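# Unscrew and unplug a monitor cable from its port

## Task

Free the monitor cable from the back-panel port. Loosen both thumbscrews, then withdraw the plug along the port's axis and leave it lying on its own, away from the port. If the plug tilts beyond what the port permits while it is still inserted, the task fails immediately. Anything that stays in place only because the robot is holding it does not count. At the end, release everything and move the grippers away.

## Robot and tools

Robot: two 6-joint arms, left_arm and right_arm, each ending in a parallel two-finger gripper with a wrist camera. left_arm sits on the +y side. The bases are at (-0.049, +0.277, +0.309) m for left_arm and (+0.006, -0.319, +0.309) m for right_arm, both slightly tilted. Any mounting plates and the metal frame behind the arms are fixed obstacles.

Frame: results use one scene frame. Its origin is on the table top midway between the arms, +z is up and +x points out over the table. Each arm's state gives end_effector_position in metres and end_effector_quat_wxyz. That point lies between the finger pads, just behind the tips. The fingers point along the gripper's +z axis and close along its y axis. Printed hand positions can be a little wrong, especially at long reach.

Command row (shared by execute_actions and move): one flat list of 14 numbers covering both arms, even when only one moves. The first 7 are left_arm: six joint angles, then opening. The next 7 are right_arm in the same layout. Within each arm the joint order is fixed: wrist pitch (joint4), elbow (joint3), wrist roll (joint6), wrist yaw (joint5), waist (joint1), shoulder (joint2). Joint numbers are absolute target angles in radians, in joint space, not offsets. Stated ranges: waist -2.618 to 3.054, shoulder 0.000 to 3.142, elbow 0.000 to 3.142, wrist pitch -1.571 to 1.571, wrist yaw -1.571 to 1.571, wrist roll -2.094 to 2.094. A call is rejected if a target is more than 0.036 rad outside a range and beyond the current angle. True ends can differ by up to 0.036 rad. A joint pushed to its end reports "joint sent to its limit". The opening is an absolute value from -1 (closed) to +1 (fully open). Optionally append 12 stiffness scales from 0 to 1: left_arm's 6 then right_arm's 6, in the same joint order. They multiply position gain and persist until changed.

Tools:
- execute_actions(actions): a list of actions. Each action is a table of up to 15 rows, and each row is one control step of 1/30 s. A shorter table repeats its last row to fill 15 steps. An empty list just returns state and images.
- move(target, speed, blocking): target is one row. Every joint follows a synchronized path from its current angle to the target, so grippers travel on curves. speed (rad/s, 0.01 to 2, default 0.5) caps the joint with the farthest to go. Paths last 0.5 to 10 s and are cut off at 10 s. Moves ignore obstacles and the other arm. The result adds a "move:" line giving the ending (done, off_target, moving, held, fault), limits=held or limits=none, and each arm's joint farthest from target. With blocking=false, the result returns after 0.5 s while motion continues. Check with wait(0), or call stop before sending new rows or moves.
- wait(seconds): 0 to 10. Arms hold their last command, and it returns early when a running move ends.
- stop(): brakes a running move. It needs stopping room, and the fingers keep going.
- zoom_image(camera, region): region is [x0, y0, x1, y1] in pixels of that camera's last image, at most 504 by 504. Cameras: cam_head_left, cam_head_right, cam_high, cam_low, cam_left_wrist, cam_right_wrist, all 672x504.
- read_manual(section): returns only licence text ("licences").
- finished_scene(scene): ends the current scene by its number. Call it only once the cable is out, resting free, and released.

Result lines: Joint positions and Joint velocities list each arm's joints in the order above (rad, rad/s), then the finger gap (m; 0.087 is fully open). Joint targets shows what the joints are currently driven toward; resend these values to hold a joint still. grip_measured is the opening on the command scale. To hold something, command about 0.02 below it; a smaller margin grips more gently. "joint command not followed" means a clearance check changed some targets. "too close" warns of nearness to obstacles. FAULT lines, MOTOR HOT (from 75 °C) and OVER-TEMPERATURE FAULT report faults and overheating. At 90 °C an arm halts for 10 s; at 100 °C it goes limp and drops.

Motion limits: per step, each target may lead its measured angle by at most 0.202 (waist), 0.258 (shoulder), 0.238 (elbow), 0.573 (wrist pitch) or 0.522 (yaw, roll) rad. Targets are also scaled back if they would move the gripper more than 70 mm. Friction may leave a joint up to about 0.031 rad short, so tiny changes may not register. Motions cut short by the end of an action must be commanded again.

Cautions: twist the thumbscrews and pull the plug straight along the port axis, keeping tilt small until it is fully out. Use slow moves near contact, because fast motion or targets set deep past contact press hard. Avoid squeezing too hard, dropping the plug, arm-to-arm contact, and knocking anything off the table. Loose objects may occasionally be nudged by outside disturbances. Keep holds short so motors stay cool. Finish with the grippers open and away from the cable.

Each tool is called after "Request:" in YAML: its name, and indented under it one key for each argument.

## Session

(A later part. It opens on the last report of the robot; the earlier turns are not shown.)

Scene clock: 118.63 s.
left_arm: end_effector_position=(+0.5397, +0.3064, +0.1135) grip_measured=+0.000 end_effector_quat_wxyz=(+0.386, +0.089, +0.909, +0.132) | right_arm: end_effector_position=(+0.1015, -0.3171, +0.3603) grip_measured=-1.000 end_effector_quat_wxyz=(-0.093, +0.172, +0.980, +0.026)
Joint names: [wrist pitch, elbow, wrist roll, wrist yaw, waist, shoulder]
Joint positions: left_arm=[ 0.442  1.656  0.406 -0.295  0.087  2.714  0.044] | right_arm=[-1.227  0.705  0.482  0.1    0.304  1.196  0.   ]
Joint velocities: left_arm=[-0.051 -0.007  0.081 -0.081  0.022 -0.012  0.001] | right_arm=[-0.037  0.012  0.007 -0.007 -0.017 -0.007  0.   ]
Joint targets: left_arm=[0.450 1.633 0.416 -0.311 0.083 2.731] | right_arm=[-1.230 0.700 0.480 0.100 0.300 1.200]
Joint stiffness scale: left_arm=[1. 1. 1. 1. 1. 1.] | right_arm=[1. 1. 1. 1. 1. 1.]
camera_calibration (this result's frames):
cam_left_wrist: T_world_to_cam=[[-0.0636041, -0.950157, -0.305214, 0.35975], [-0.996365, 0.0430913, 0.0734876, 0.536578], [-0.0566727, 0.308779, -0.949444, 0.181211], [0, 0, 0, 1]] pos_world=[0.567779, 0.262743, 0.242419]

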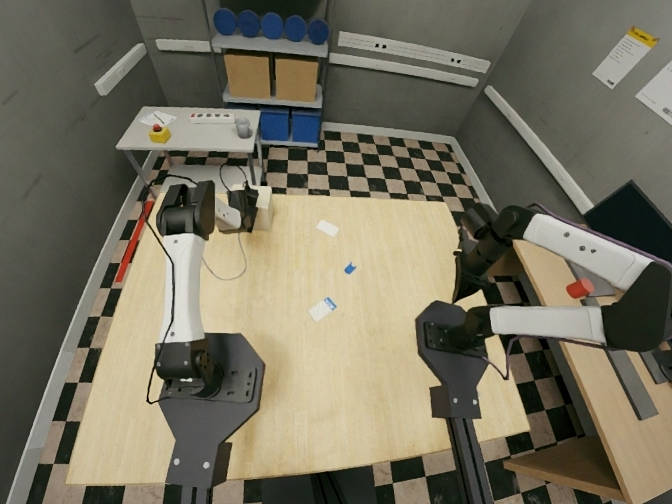

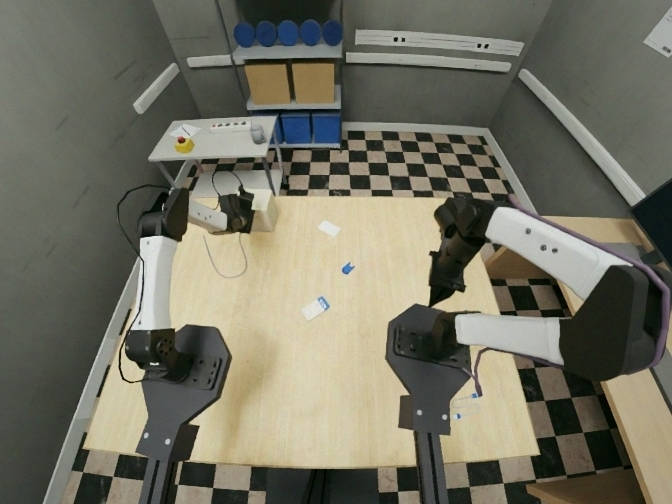

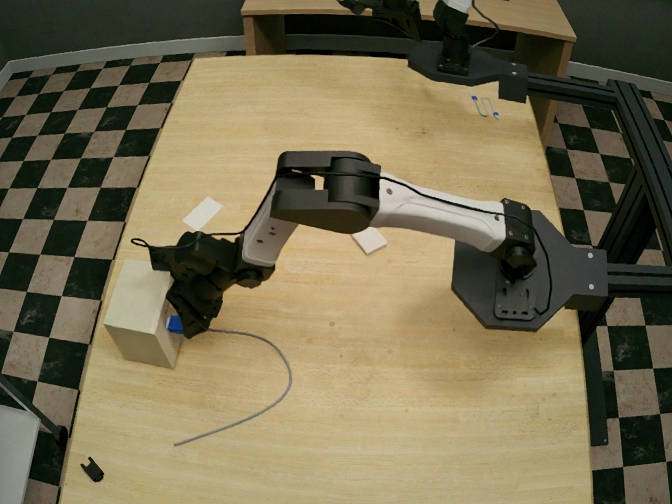

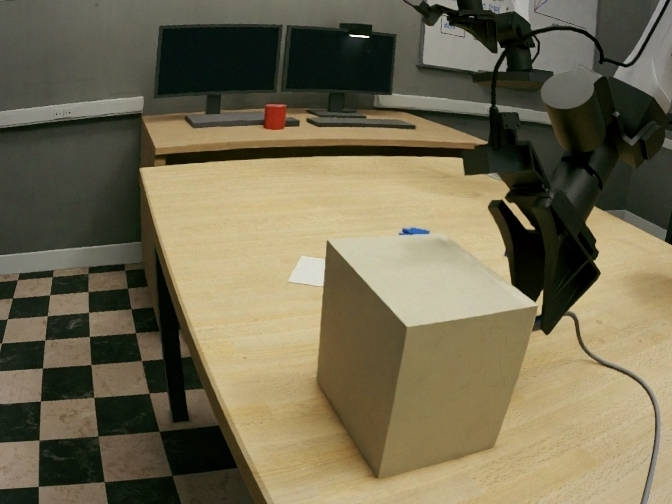

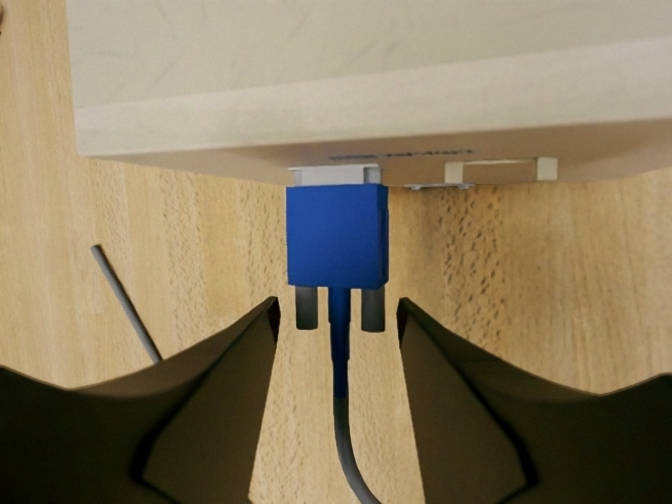

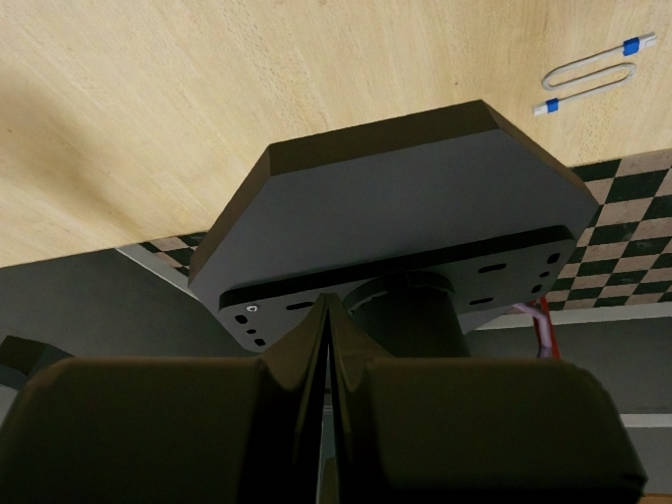

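Request:
move:
  target: [0.40,1.62,0.40,-0.31,0.075,2.655,0.0,-1.23,0.7,0.48,0.1,0.3,1.2,-1]
  speed: 0.15

Request:
move:
  target: [0.679,1.76,0.747,-0.73,-0.084,2.888,-0.74,-1.23,0.7,0.48,0.1,0.3,1.2,-1]
  speed: 0.4

Scene clock: 120.20 s.
left_arm: end_effector_position=(+0.5451, +0.3077, +0.1349) grip_measured=+0.000 end_effector_quat_wxyz=(+0.393, +0.087, +0.906, +0.133) | right_arm: end_effector_position=(+0.1015, -0.3171, +0.3603) grip_measured=-1.000 end_effector_quat_wxyz=(-0.093, +0.172, +0.980, +0.026)
Joint names: [wrist pitch, elbow, wrist roll, wrist yaw, waist, shoulder]
Joint positions: left_arm=[ 0.42   1.641  0.405 -0.298  0.082  2.661  0.044] | right_arm=[-1.227  0.705  0.482  0.1    0.304  1.196  0.   ]
Joint velocities: left_arm=[-0.022 -0.007  0.022  0.095 -0.032 -0.007 -0.   ] | right_arm=[ 0.007 -0.002 -0.022 -0.095  0.012 -0.012  0.   ]
Joint targets: left_arm=[0.400 1.620 0.400 -0.310 0.075 2.655] | right_arm=[-1.230 0.700 0.480 0.100 0.300 1.200]
Joint stiffness scale: left_arm=[1. 1. 1. 1. 1. 1.] | right_arm=[1. 1. 1. 1. 1. 1.]
move: off_target (left_arm); limits=none; left_arm: farthest joint: the elbow, 0.021 radians from its target (0.036 radians at the start); right_arm: farthest joint: the elbow, 0.005 radians from its target (0.005 radians at the start)
camera_calibration (this result's frames):
cam_left_wrist: T_world_to_cam=[[-0.0580879, -0.950037, -0.306685, 0.364983], [-0.997411, 0.0421808, 0.0582492, 0.543239], [-0.0424027, 0.309274, -0.950027, 0.193519], [0, 0, 0, 1]] pos_world=[0.571239, 0.263982, 0.26414]

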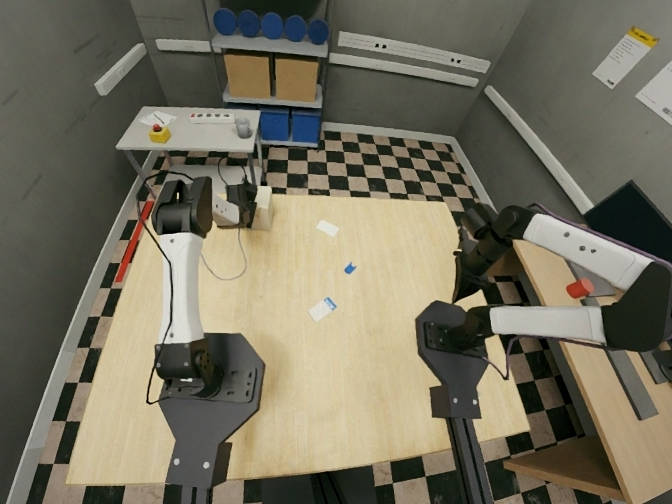

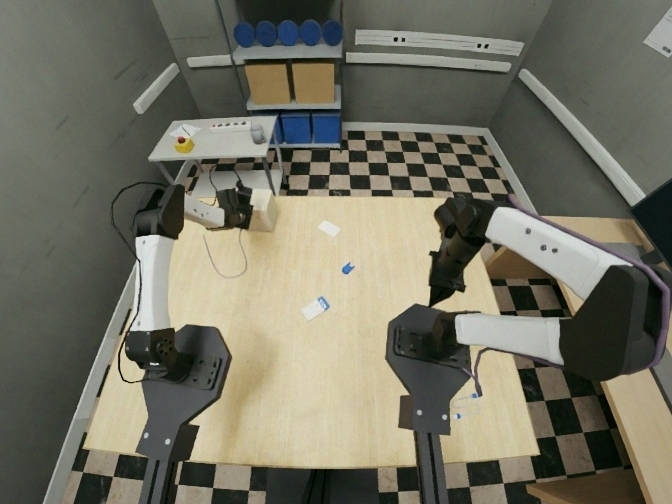

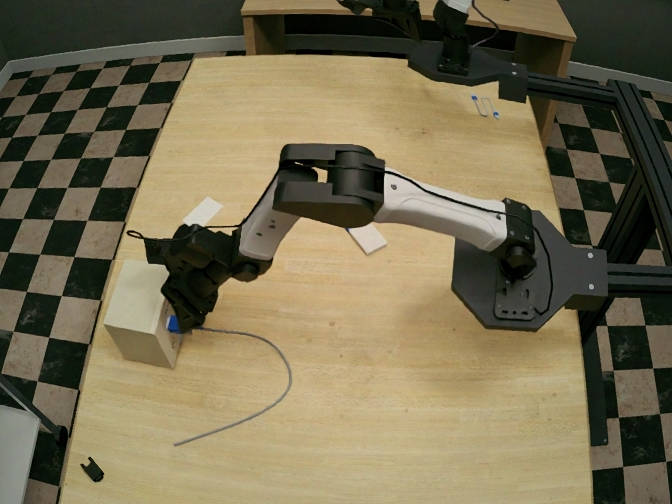

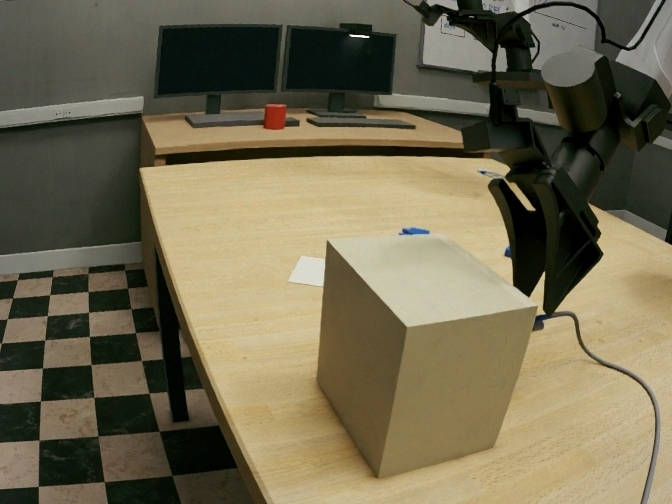

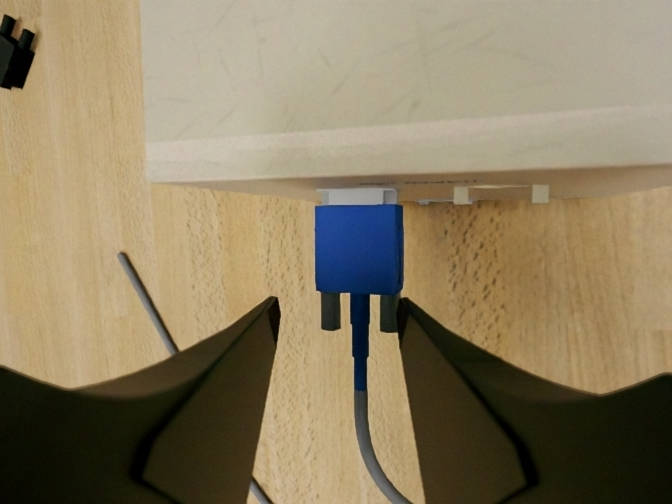

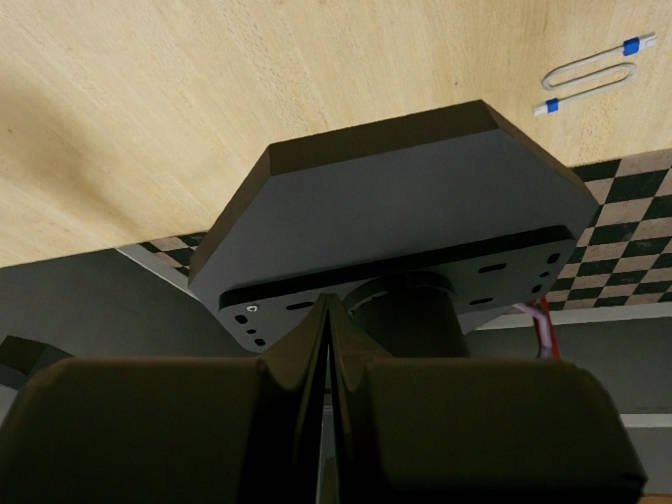

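Scene clock: 122.03 s.
left_arm: end_effector_position=(+0.5384, +0.2758, +0.1247) grip_measured=-0.740 end_effector_quat_wxyz=(+0.370, +0.172, +0.847, +0.340) | right_arm: end_effector_position=(+0.1015, -0.3171, +0.3603) grip_measured=-1.000 end_effector_quat_wxyz=(-0.093, +0.172, +0.980, +0.026)
Joint names: [wrist pitch, elbow, wrist roll, wrist yaw, waist, shoulder]
Joint positions: left_arm=[ 0.673  1.743  0.74  -0.718 -0.084  2.875  0.011] | right_arm=[-1.227  0.705  0.482  0.1    0.304  1.196  0.   ]
Joint velocities: left_arm=[-0.066  0.012  0.007  0.022 -0.007 -0.007  0.   ] | right_arm=[ 0.007  0.007 -0.051  0.037  0.007 -0.002  0.   ]
Joint targets: left_arm=[0.679 1.760 0.747 -0.730 -0.084 2.888] | right_arm=[-1.230 0.700 0.480 0.100 0.300 1.200]
Joint stiffness scale: left_arm=[1. 1. 1. 1. 1. 1.] | right_arm=[1. 1. 1. 1. 1. 1.]
move: done; limits=none; left_arm: farthest joint: the elbow, 0.017 radians from its target (0.119 radians at the start); right_arm: farthest joint: the elbow, 0.005 radians from its target (0.005 radians at the start)
camera_calibration (this result's frames):
cam_left_wrist: T_world_to_cam=[[-0.0446139, -0.711246, -0.701526, 0.307259], [-0.998531, 0.0101253, 0.0532365, 0.548511], [-0.030761, 0.70287, -0.710653, 0.0487321], [0, 0, 0, 1]] pos_world=[0.562912, 0.17873, 0.220981]

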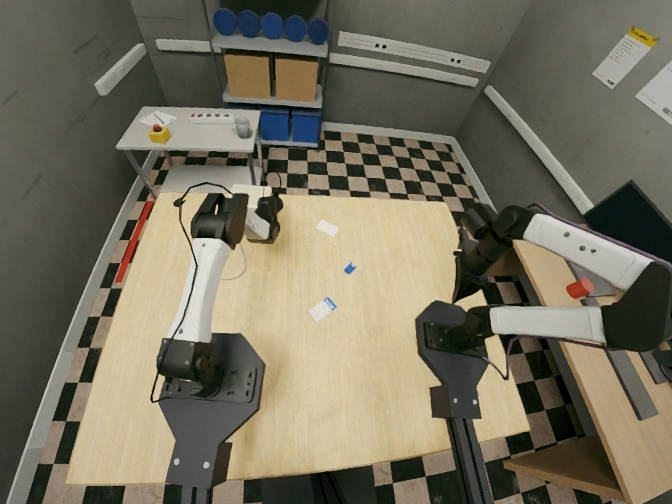

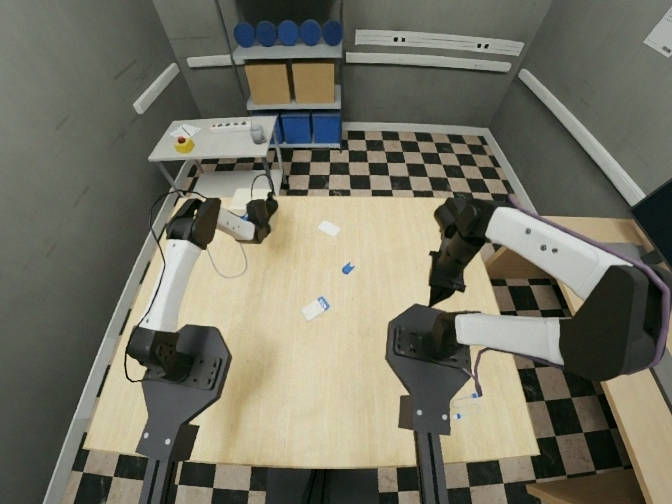

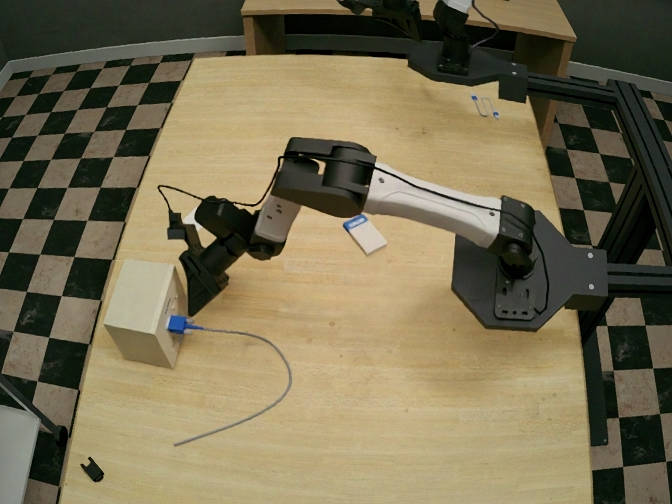

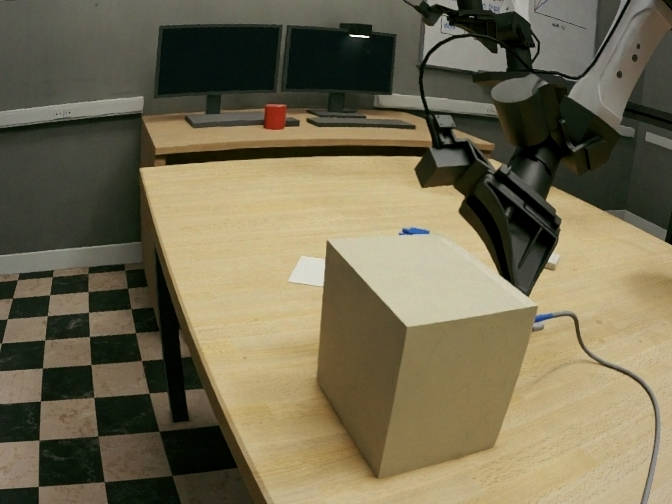

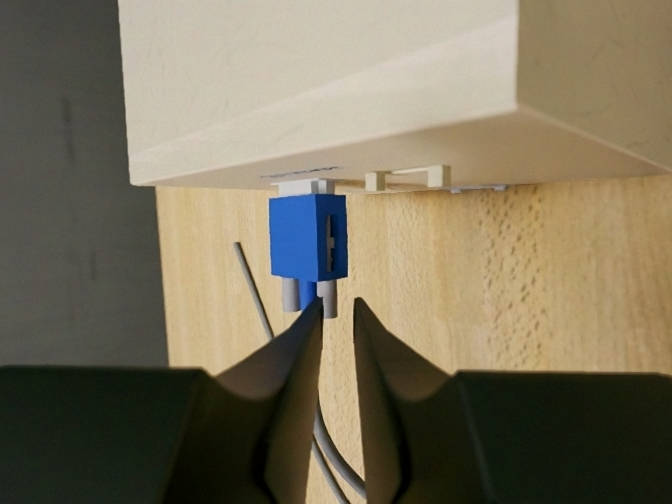

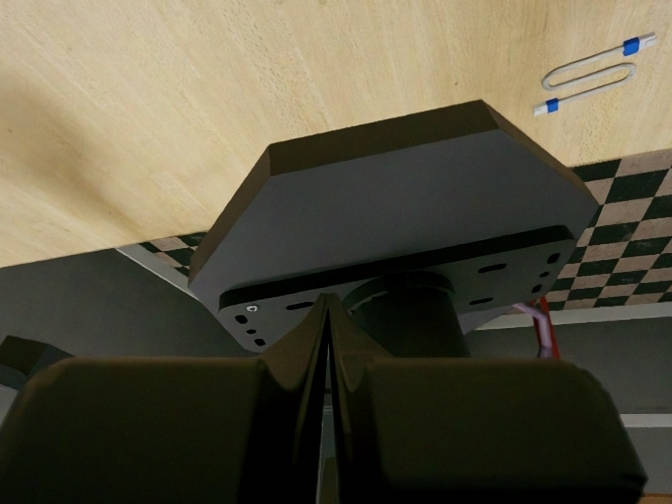

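Request:
execute_actions:
  actions:
    - [[0.679,1.76,0.747,-0.71,-0.066,2.888,-0.74,-1.23,0.7,0.48,0.1,0.3,1.2,-1]]
    - [[0.68,1.761,0.748,-0.708,-0.064,2.893,-0.74,-1.23,0.7,0.48,0.1,0.3,1.2,-1],[0.681,1.762,0.749,-0.706,-0.062,2.895,-0.74,-1.23,0.7,0.48,0.1,0.3,1.2,-1],[0.682,1.763,0.75,-0.704,-0.06,2.897,-0.74,-1.23,0.7,0.48,0.1,0.3,1.2,-1],[0.683,1.764,0.751,-0.702,-0.058,2.899,-0.74,-1.23,0.7,0.48,0.1,0.3,1.2,-1],[0.684,1.765,0.752,-0.7,-0.056,2.901,-0.74,-1.23,0.7,0.48,0.1,0.3,1.2,-1],[0.685,1.766,0.753,-0.698,-0.055,2.903,-0.74,-1.23,0.7,0.48,0.1,0.3,1.2,-1]]

Scene clock: 123.43 s.
left_arm: end_effector_position=(+0.5394, +0.2866, +0.1211) grip_measured=-0.740 end_effector_quat_wxyz=(+0.368, +0.168, +0.848, +0.342) | right_arm: end_effector_position=(+0.1015, -0.3171, +0.3603) grip_measured=-1.000 end_effector_quat_wxyz=(-0.093, +0.172, +0.980, +0.026)
Joint names: [wrist pitch, elbow, wrist roll, wrist yaw, waist, shoulder]
Joint positions: left_arm=[ 0.679  1.751  0.745 -0.71  -0.064  2.883  0.011] | right_arm=[-1.227  0.705  0.482  0.1    0.304  1.196  0.   ]
Joint velocities: left_arm=[ 0.007 -0.017 -0.022 -0.066  0.002  0.002 -0.   ] | right_arm=[ 0.051 -0.022  0.051 -0.037  0.017 -0.007  0.   ]
Joint targets: left_arm=[0.685 1.766 0.753 -0.698 -0.055 2.903] | right_arm=[-1.230 0.700 0.480 0.100 0.300 1.200]
Joint stiffness scale: left_arm=[1. 1. 1. 1. 1. 1.] | right_arm=[1. 1. 1. 1. 1. 1.]
camera_calibration (this result's frames):
cam_left_wrist: T_world_to_cam=[[-0.0366189, -0.711051, -0.702186, 0.308185], [-0.998578, -0.00120521, 0.0532962, 0.55294], [-0.0387426, 0.703139, -0.709996, 0.0427952], [0, 0, 0, 1]] pos_world=[0.565097, 0.189711, 0.217318]

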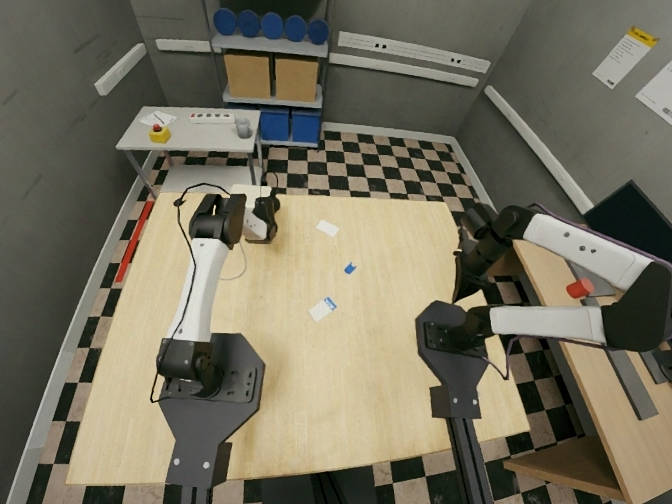

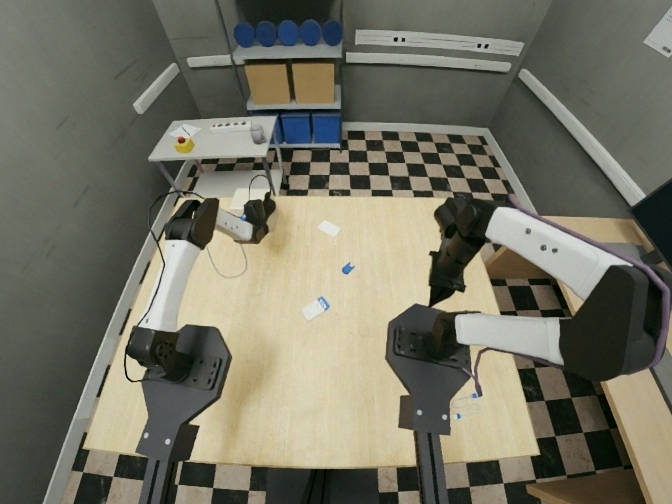

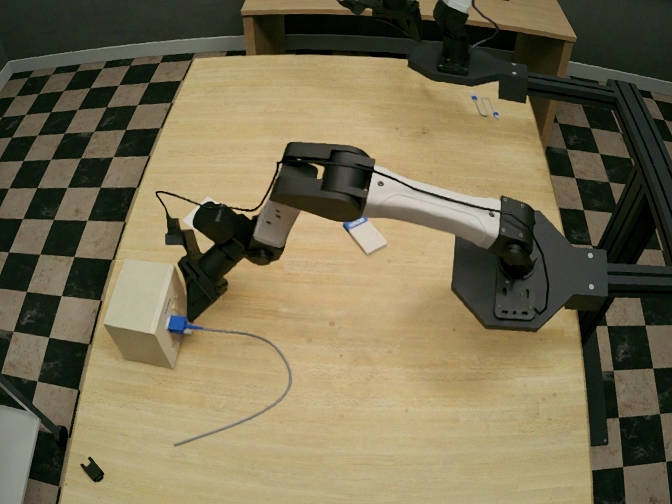

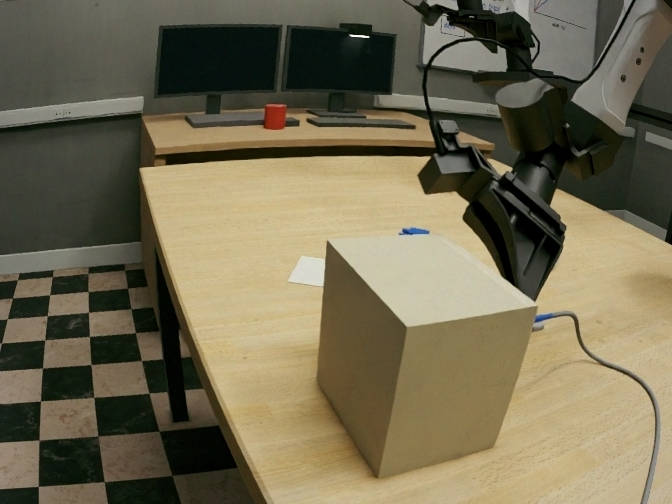

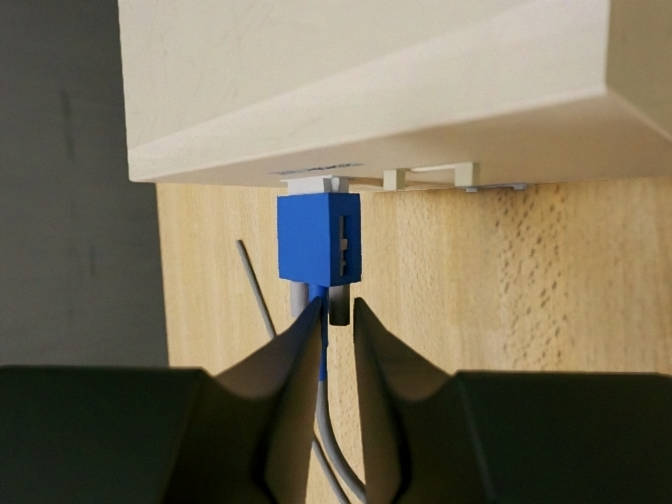

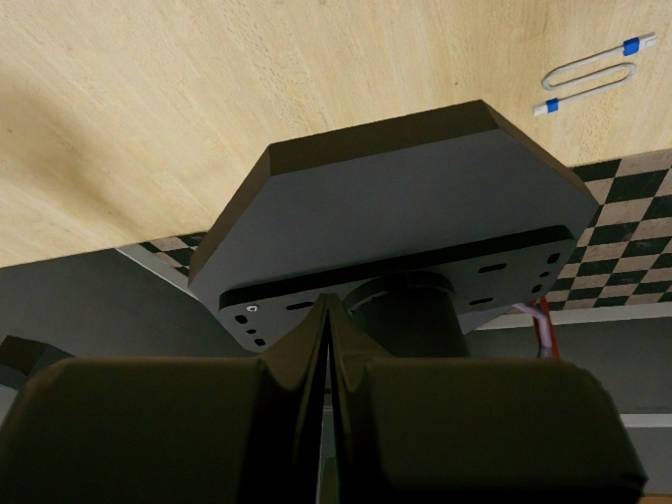

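Request:
execute_actions:
  actions:
    - [[0.686,1.767,0.754,-0.696,-0.053,2.905,-0.76,-1.23,0.7,0.48,0.1,0.3,1.2,-1],[0.687,1.767,0.755,-0.694,-0.051,2.907,-0.76,-1.23,0.7,0.48,0.1,0.3,1.2,-1],[0.688,1.768,0.756,-0.692,-0.049,2.909,-0.77,-1.23,0.7,0.48,0.1,0.3,1.2,-1],[0.689,1.768,0.757,-0.69,-0.047,2.911,-0.77,-1.23,0.7,0.48,0.1,0.3,1.2,-1],[0.69,1.769,0.758,-0.688,-0.045,2.913,-0.77,-1.23,0.7,0.48,0.1,0.3,1.2,-1],[0.692,1.769,0.76,-0.687,-0.043,2.915,-0.77,-1.23,0.7,0.48,0.1,0.3,1.2,-1]]
    - [[0.692,1.769,0.76,-0.687,-0.043,2.915,-0.8,-1.23,0.7,0.48,0.1,0.3,1.2,-1],[0.692,1.769,0.76,-0.687,-0.043,2.915,-0.82,-1.23,0.7,0.48,0.1,0.3,1.2,-1],[0.692,1.769,0.76,-0.687,-0.043,2.915,-0.84,-1.23,0.7,0.48,0.1,0.3,1.2,-1],[0.692,1.769,0.76,-0.687,-0.043,2.915,-0.87,-1.23,0.7,0.48,0.1,0.3,1.2,-1],[0.692,1.769,0.76,-0.687,-0.043,2.915,-0.95,-1.23,0.7,0.48,0.1,0.3,1.2,-1]]

Request:
zoom_image:
  camera: "cam_left_wrist"
  region: [260, 160, 400, 340]

Scene clock: 125.00 s.
left_arm: end_effector_position=(+0.5392, +0.2898, +0.1169) grip_measured=-0.848 end_effector_quat_wxyz=(+0.368, +0.171, +0.847, +0.342) | right_arm: end_effector_position=(+0.1015, -0.3171, +0.3603) grip_measured=-1.000 end_effector_quat_wxyz=(-0.093, +0.172, +0.980, +0.026)
Joint names: [wrist pitch, elbow, wrist roll, wrist yaw, waist, shoulder]
Joint positions: left_arm=[ 0.693  1.751  0.756 -0.699 -0.055  2.893  0.007] | right_arm=[-1.227  0.705  0.482  0.1    0.304  1.196  0.   ]
Joint velocities: left_arm=[ 0.022 -0.002 -0.022  0.007 -0.002 -0.012 -0.   ] | right_arm=[-0.066 -0.022 -0.081 -0.022 -0.007  0.012  0.   ]
Joint targets: left_arm=[0.692 1.769 0.760 -0.687 -0.043 2.915] | right_arm=[-1.230 0.700 0.480 0.100 0.300 1.200]
Joint stiffness scale: left_arm=[1. 1. 1. 1. 1. 1.] | right_arm=[1. 1. 1. 1. 1. 1.]
camera_calibration (this result's frames):
cam_left_wrist: T_world_to_cam=[[-0.0414792, -0.709323, -0.703662, 0.309833], [-0.998519, 0.00461698, 0.0542062, 0.551046], [-0.0352009, 0.704868, -0.708464, 0.0349721], [0, 0, 0, 1]] pos_world=[0.564312, 0.192577, 0.212924]

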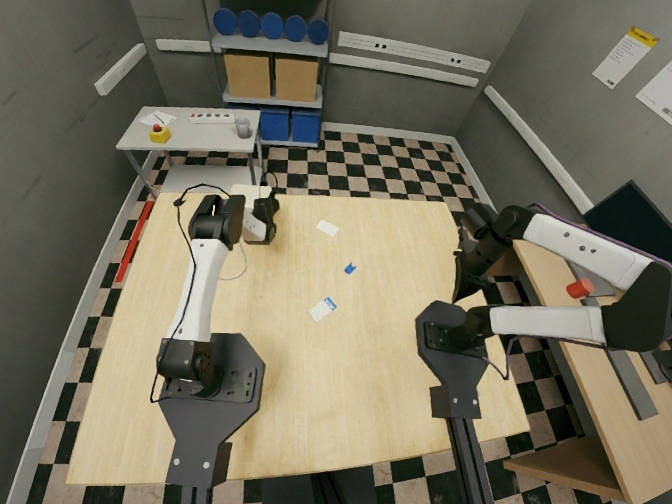

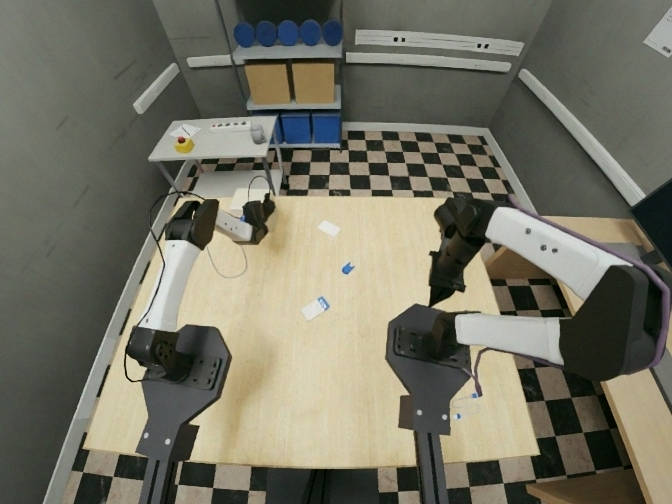

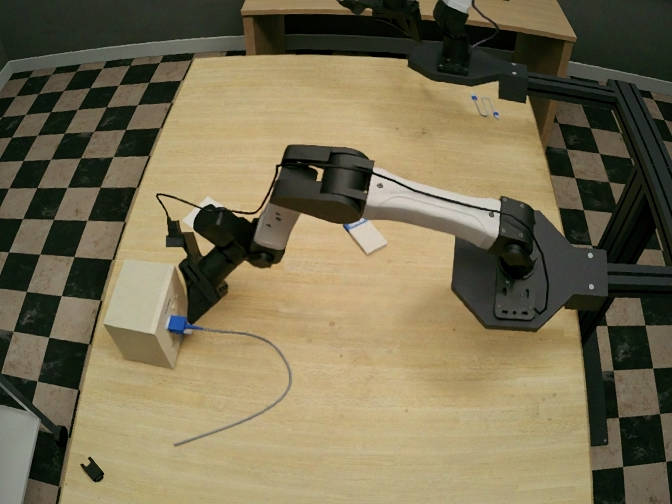

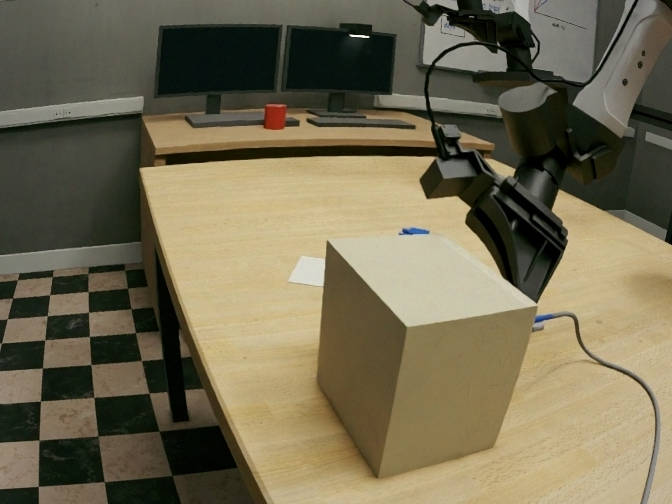

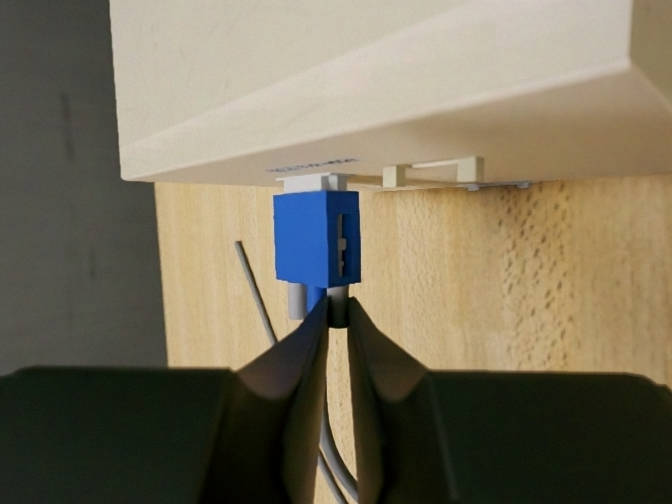

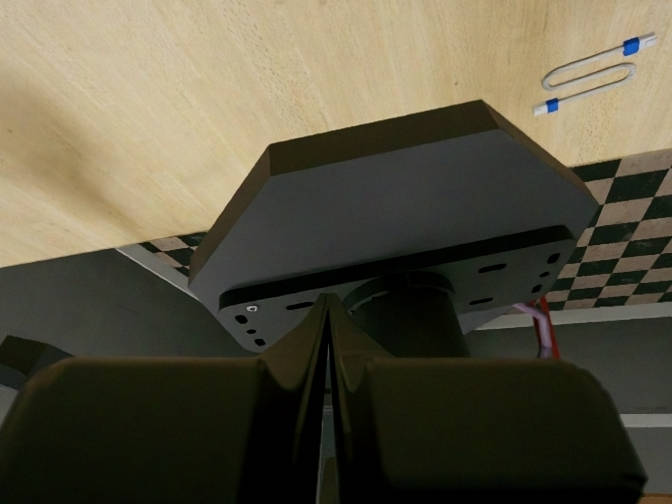

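Region (260, 160, 400, 340) of cam_left_wrist's 672x504 image, scaled by 2.800, with more detail than that image has.

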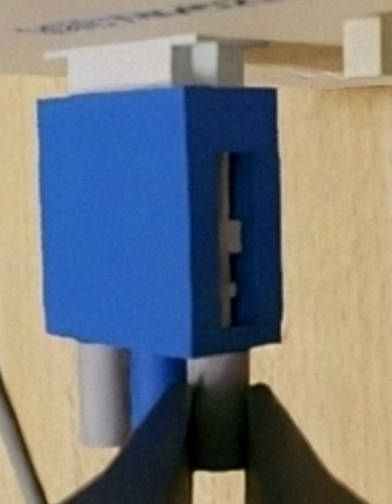

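Request:
move:
  target: [0.5,1.662,0.515,-0.49,0.004,2.765,-0.95,-1.23,0.7,0.48,0.1,0.3,1.2,-1]
  speed: 0.2

Request:
move:
  target: [0.428,1.63,0.372,-0.316,0.059,2.705,-0.95,-1.23,0.7,0.48,0.1,0.3,1.2,-1]
  speed: 0.2

Scene clock: 127.20 s.
left_arm: end_effector_position=(+0.5396, +0.2898, +0.1180) grip_measured=-0.848 end_effector_quat_wxyz=(+0.381, +0.122, +0.888, +0.228) | right_arm: end_effector_position=(+0.1015, -0.3171, +0.3603) grip_measured=-1.000 end_effector_quat_wxyz=(-0.093, +0.172, +0.980, +0.026)
Joint names: [wrist pitch, elbow, wrist roll, wrist yaw, waist, shoulder]
Joint positions: left_arm=[ 0.526  1.683  0.522 -0.507 -0.003  2.774  0.007] | right_arm=[-1.227  0.705  0.482  0.1    0.304  1.196  0.   ]
Joint velocities: left_arm=[-0.066 -0.007 -0.095 -0.051 -0.007 -0.012 -0.   ] | right_arm=[-0.007 -0.007 -0.037 -0.037 -0.017 -0.012  0.   ]
Joint targets: left_arm=[0.500 1.662 0.515 -0.490 0.004 2.765] | right_arm=[-1.230 0.700 0.480 0.100 0.300 1.200]
Joint stiffness scale: left_arm=[1. 1. 1. 1. 1. 1.] | right_arm=[1. 1. 1. 1. 1. 1.]
move: off_target (left_arm); limits=none; left_arm: farthest joint: the wrist pitch, 0.026 radians from its target (0.193 radians at the start); right_arm: farthest joint: the elbow, 0.005 radians from its target (0.005 radians at the start)
camera_calibration (this result's frames):
cam_left_wrist: T_world_to_cam=[[-0.0478657, -0.867663, -0.494844, 0.33536], [-0.997728, 0.0180135, 0.0649241, 0.545882], [-0.0474183, 0.496827, -0.866553, 0.121312], [0, 0, 0, 1]] pos_world=[0.566446, 0.220875, 0.235633]

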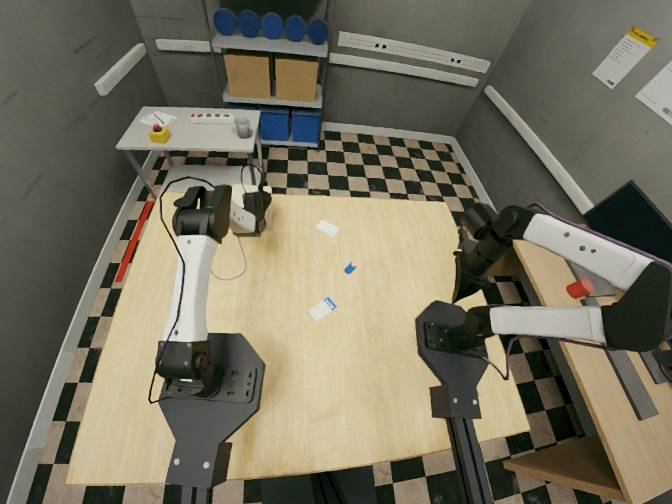

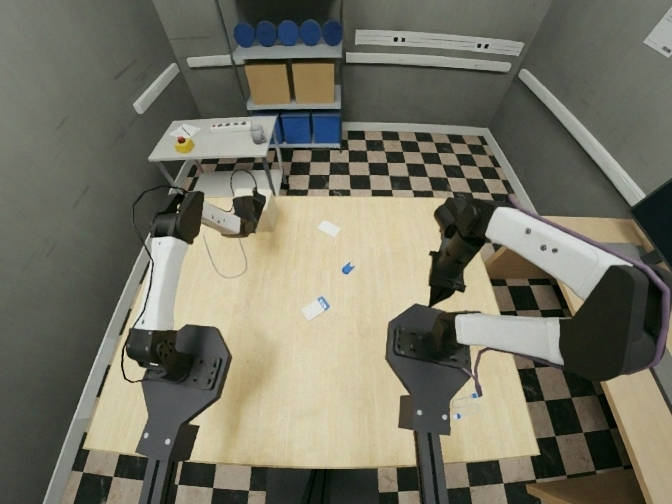

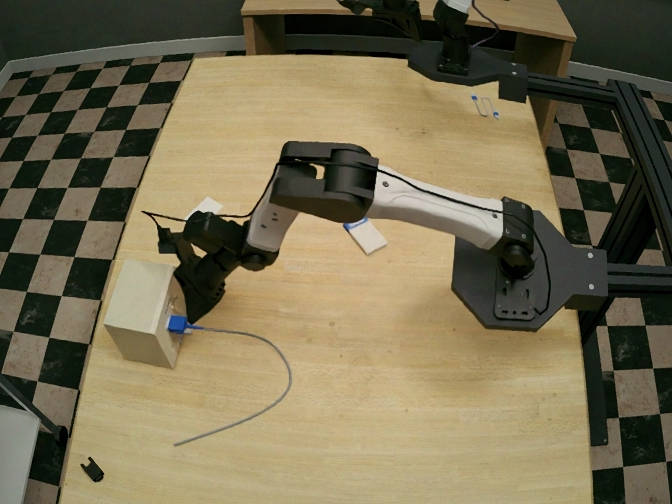

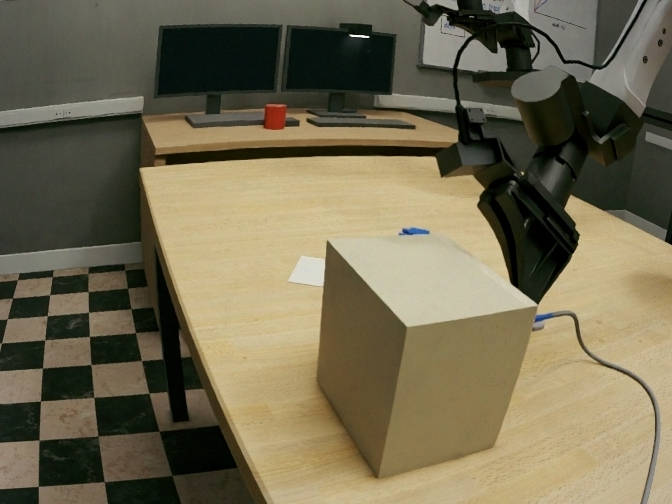

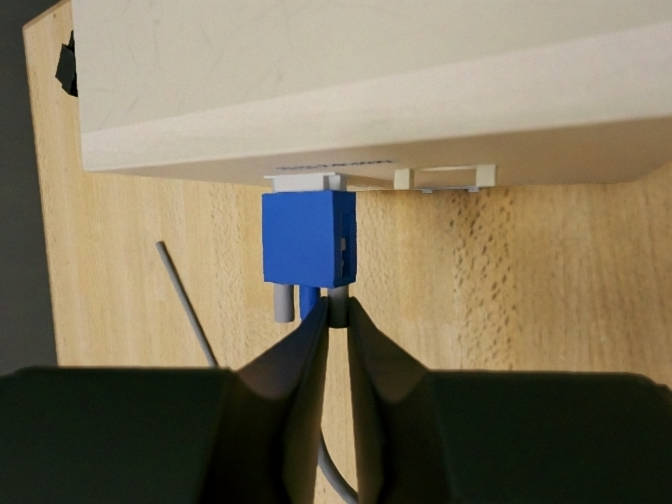

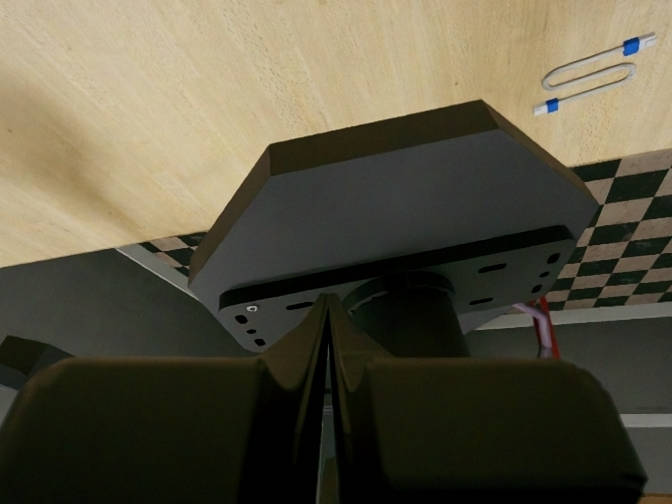

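Scene clock: 128.67 s.
left_arm: end_effector_position=(+0.5398, +0.2913, +0.1178) grip_measured=-0.848 end_effector_quat_wxyz=(+0.391, +0.082, +0.907, +0.136) | right_arm: end_effector_position=(+0.1015, -0.3171, +0.3603) grip_measured=-1.000 end_effector_quat_wxyz=(-0.093, +0.172, +0.980, +0.026)
Joint names: [wrist pitch, elbow, wrist roll, wrist yaw, waist, shoulder]
Joint positions: left_arm=[ 0.452  1.651  0.379 -0.335  0.052  2.713  0.007] | right_arm=[-1.227  0.705  0.482  0.1    0.304  1.196  0.   ]
Joint velocities: left_arm=[-0.007  0.007  0.081  0.066 -0.007  0.007  0.   ] | right_arm=[-0.007 -0.017  0.051 -0.037 -0.002 -0.022  0.   ]
Joint targets: left_arm=[0.428 1.630 0.372 -0.316 0.059 2.705] | right_arm=[-1.230 0.700 0.480 0.100 0.300 1.200]
Joint stiffness scale: left_arm=[1. 1. 1. 1. 1. 1.] | right_arm=[1. 1. 1. 1. 1. 1.]
move: off_target (left_arm); limits=none; left_arm: farthest joint: the wrist pitch, 0.024 radians from its target (0.098 radians at the start); right_arm: farthest joint: the elbow, 0.005 radians from its target (0.005 radians at the start)
camera_calibration (this result's frames):
cam_left_wrist: T_world_to_cam=[[-0.0461249, -0.950078, -0.308584, 0.337616], [-0.99768, 0.0283315, 0.0618982, 0.543371], [-0.0500655, 0.310723, -0.949181, 0.185808], [0, 0, 0, 1]] pos_world=[0.566986, 0.247632, 0.246915]

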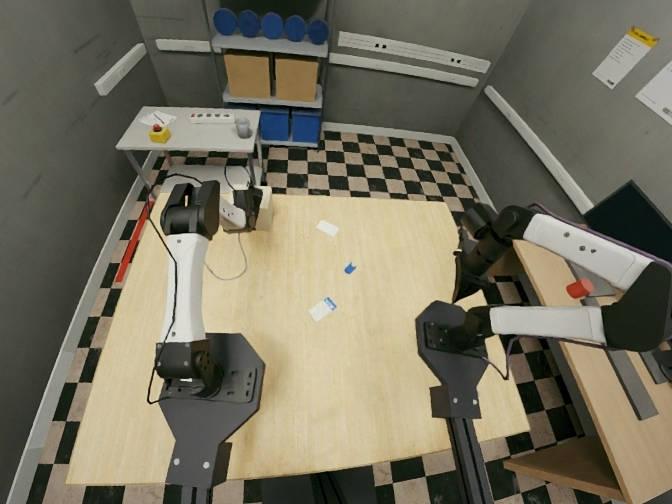

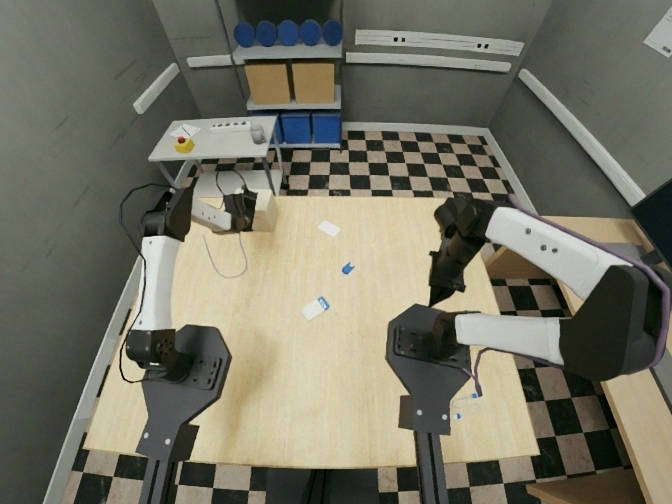

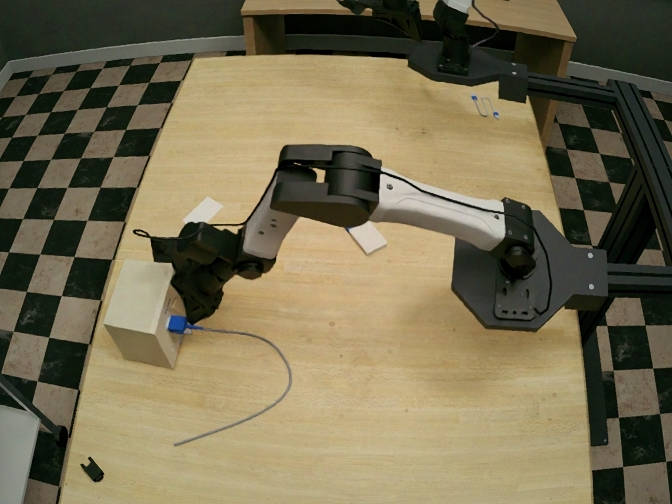

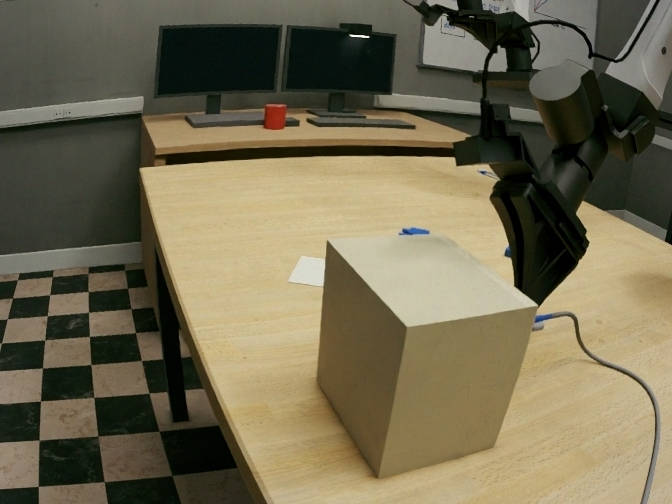

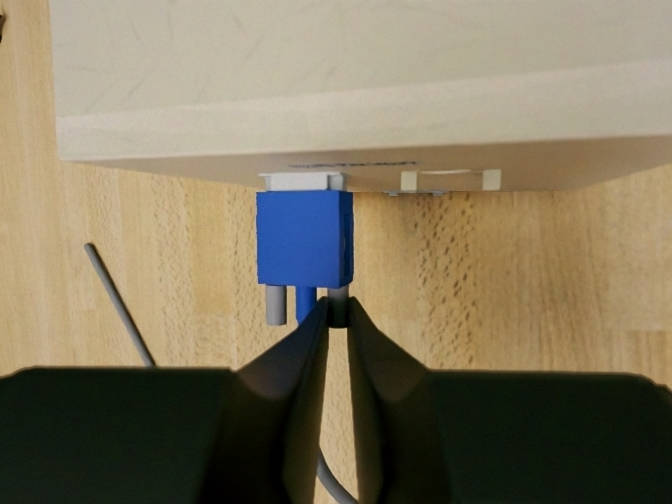

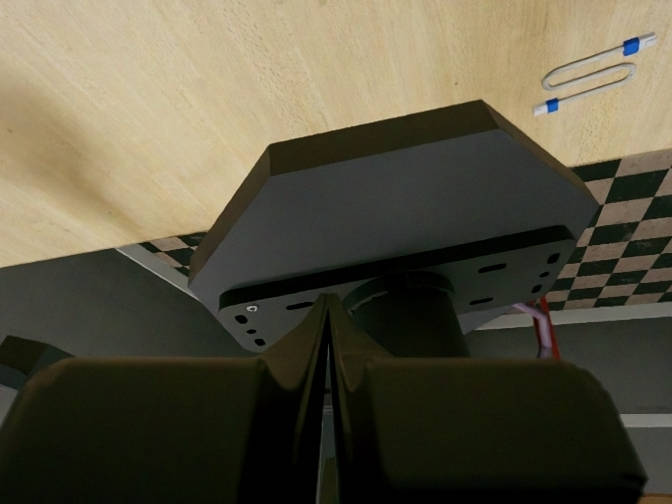

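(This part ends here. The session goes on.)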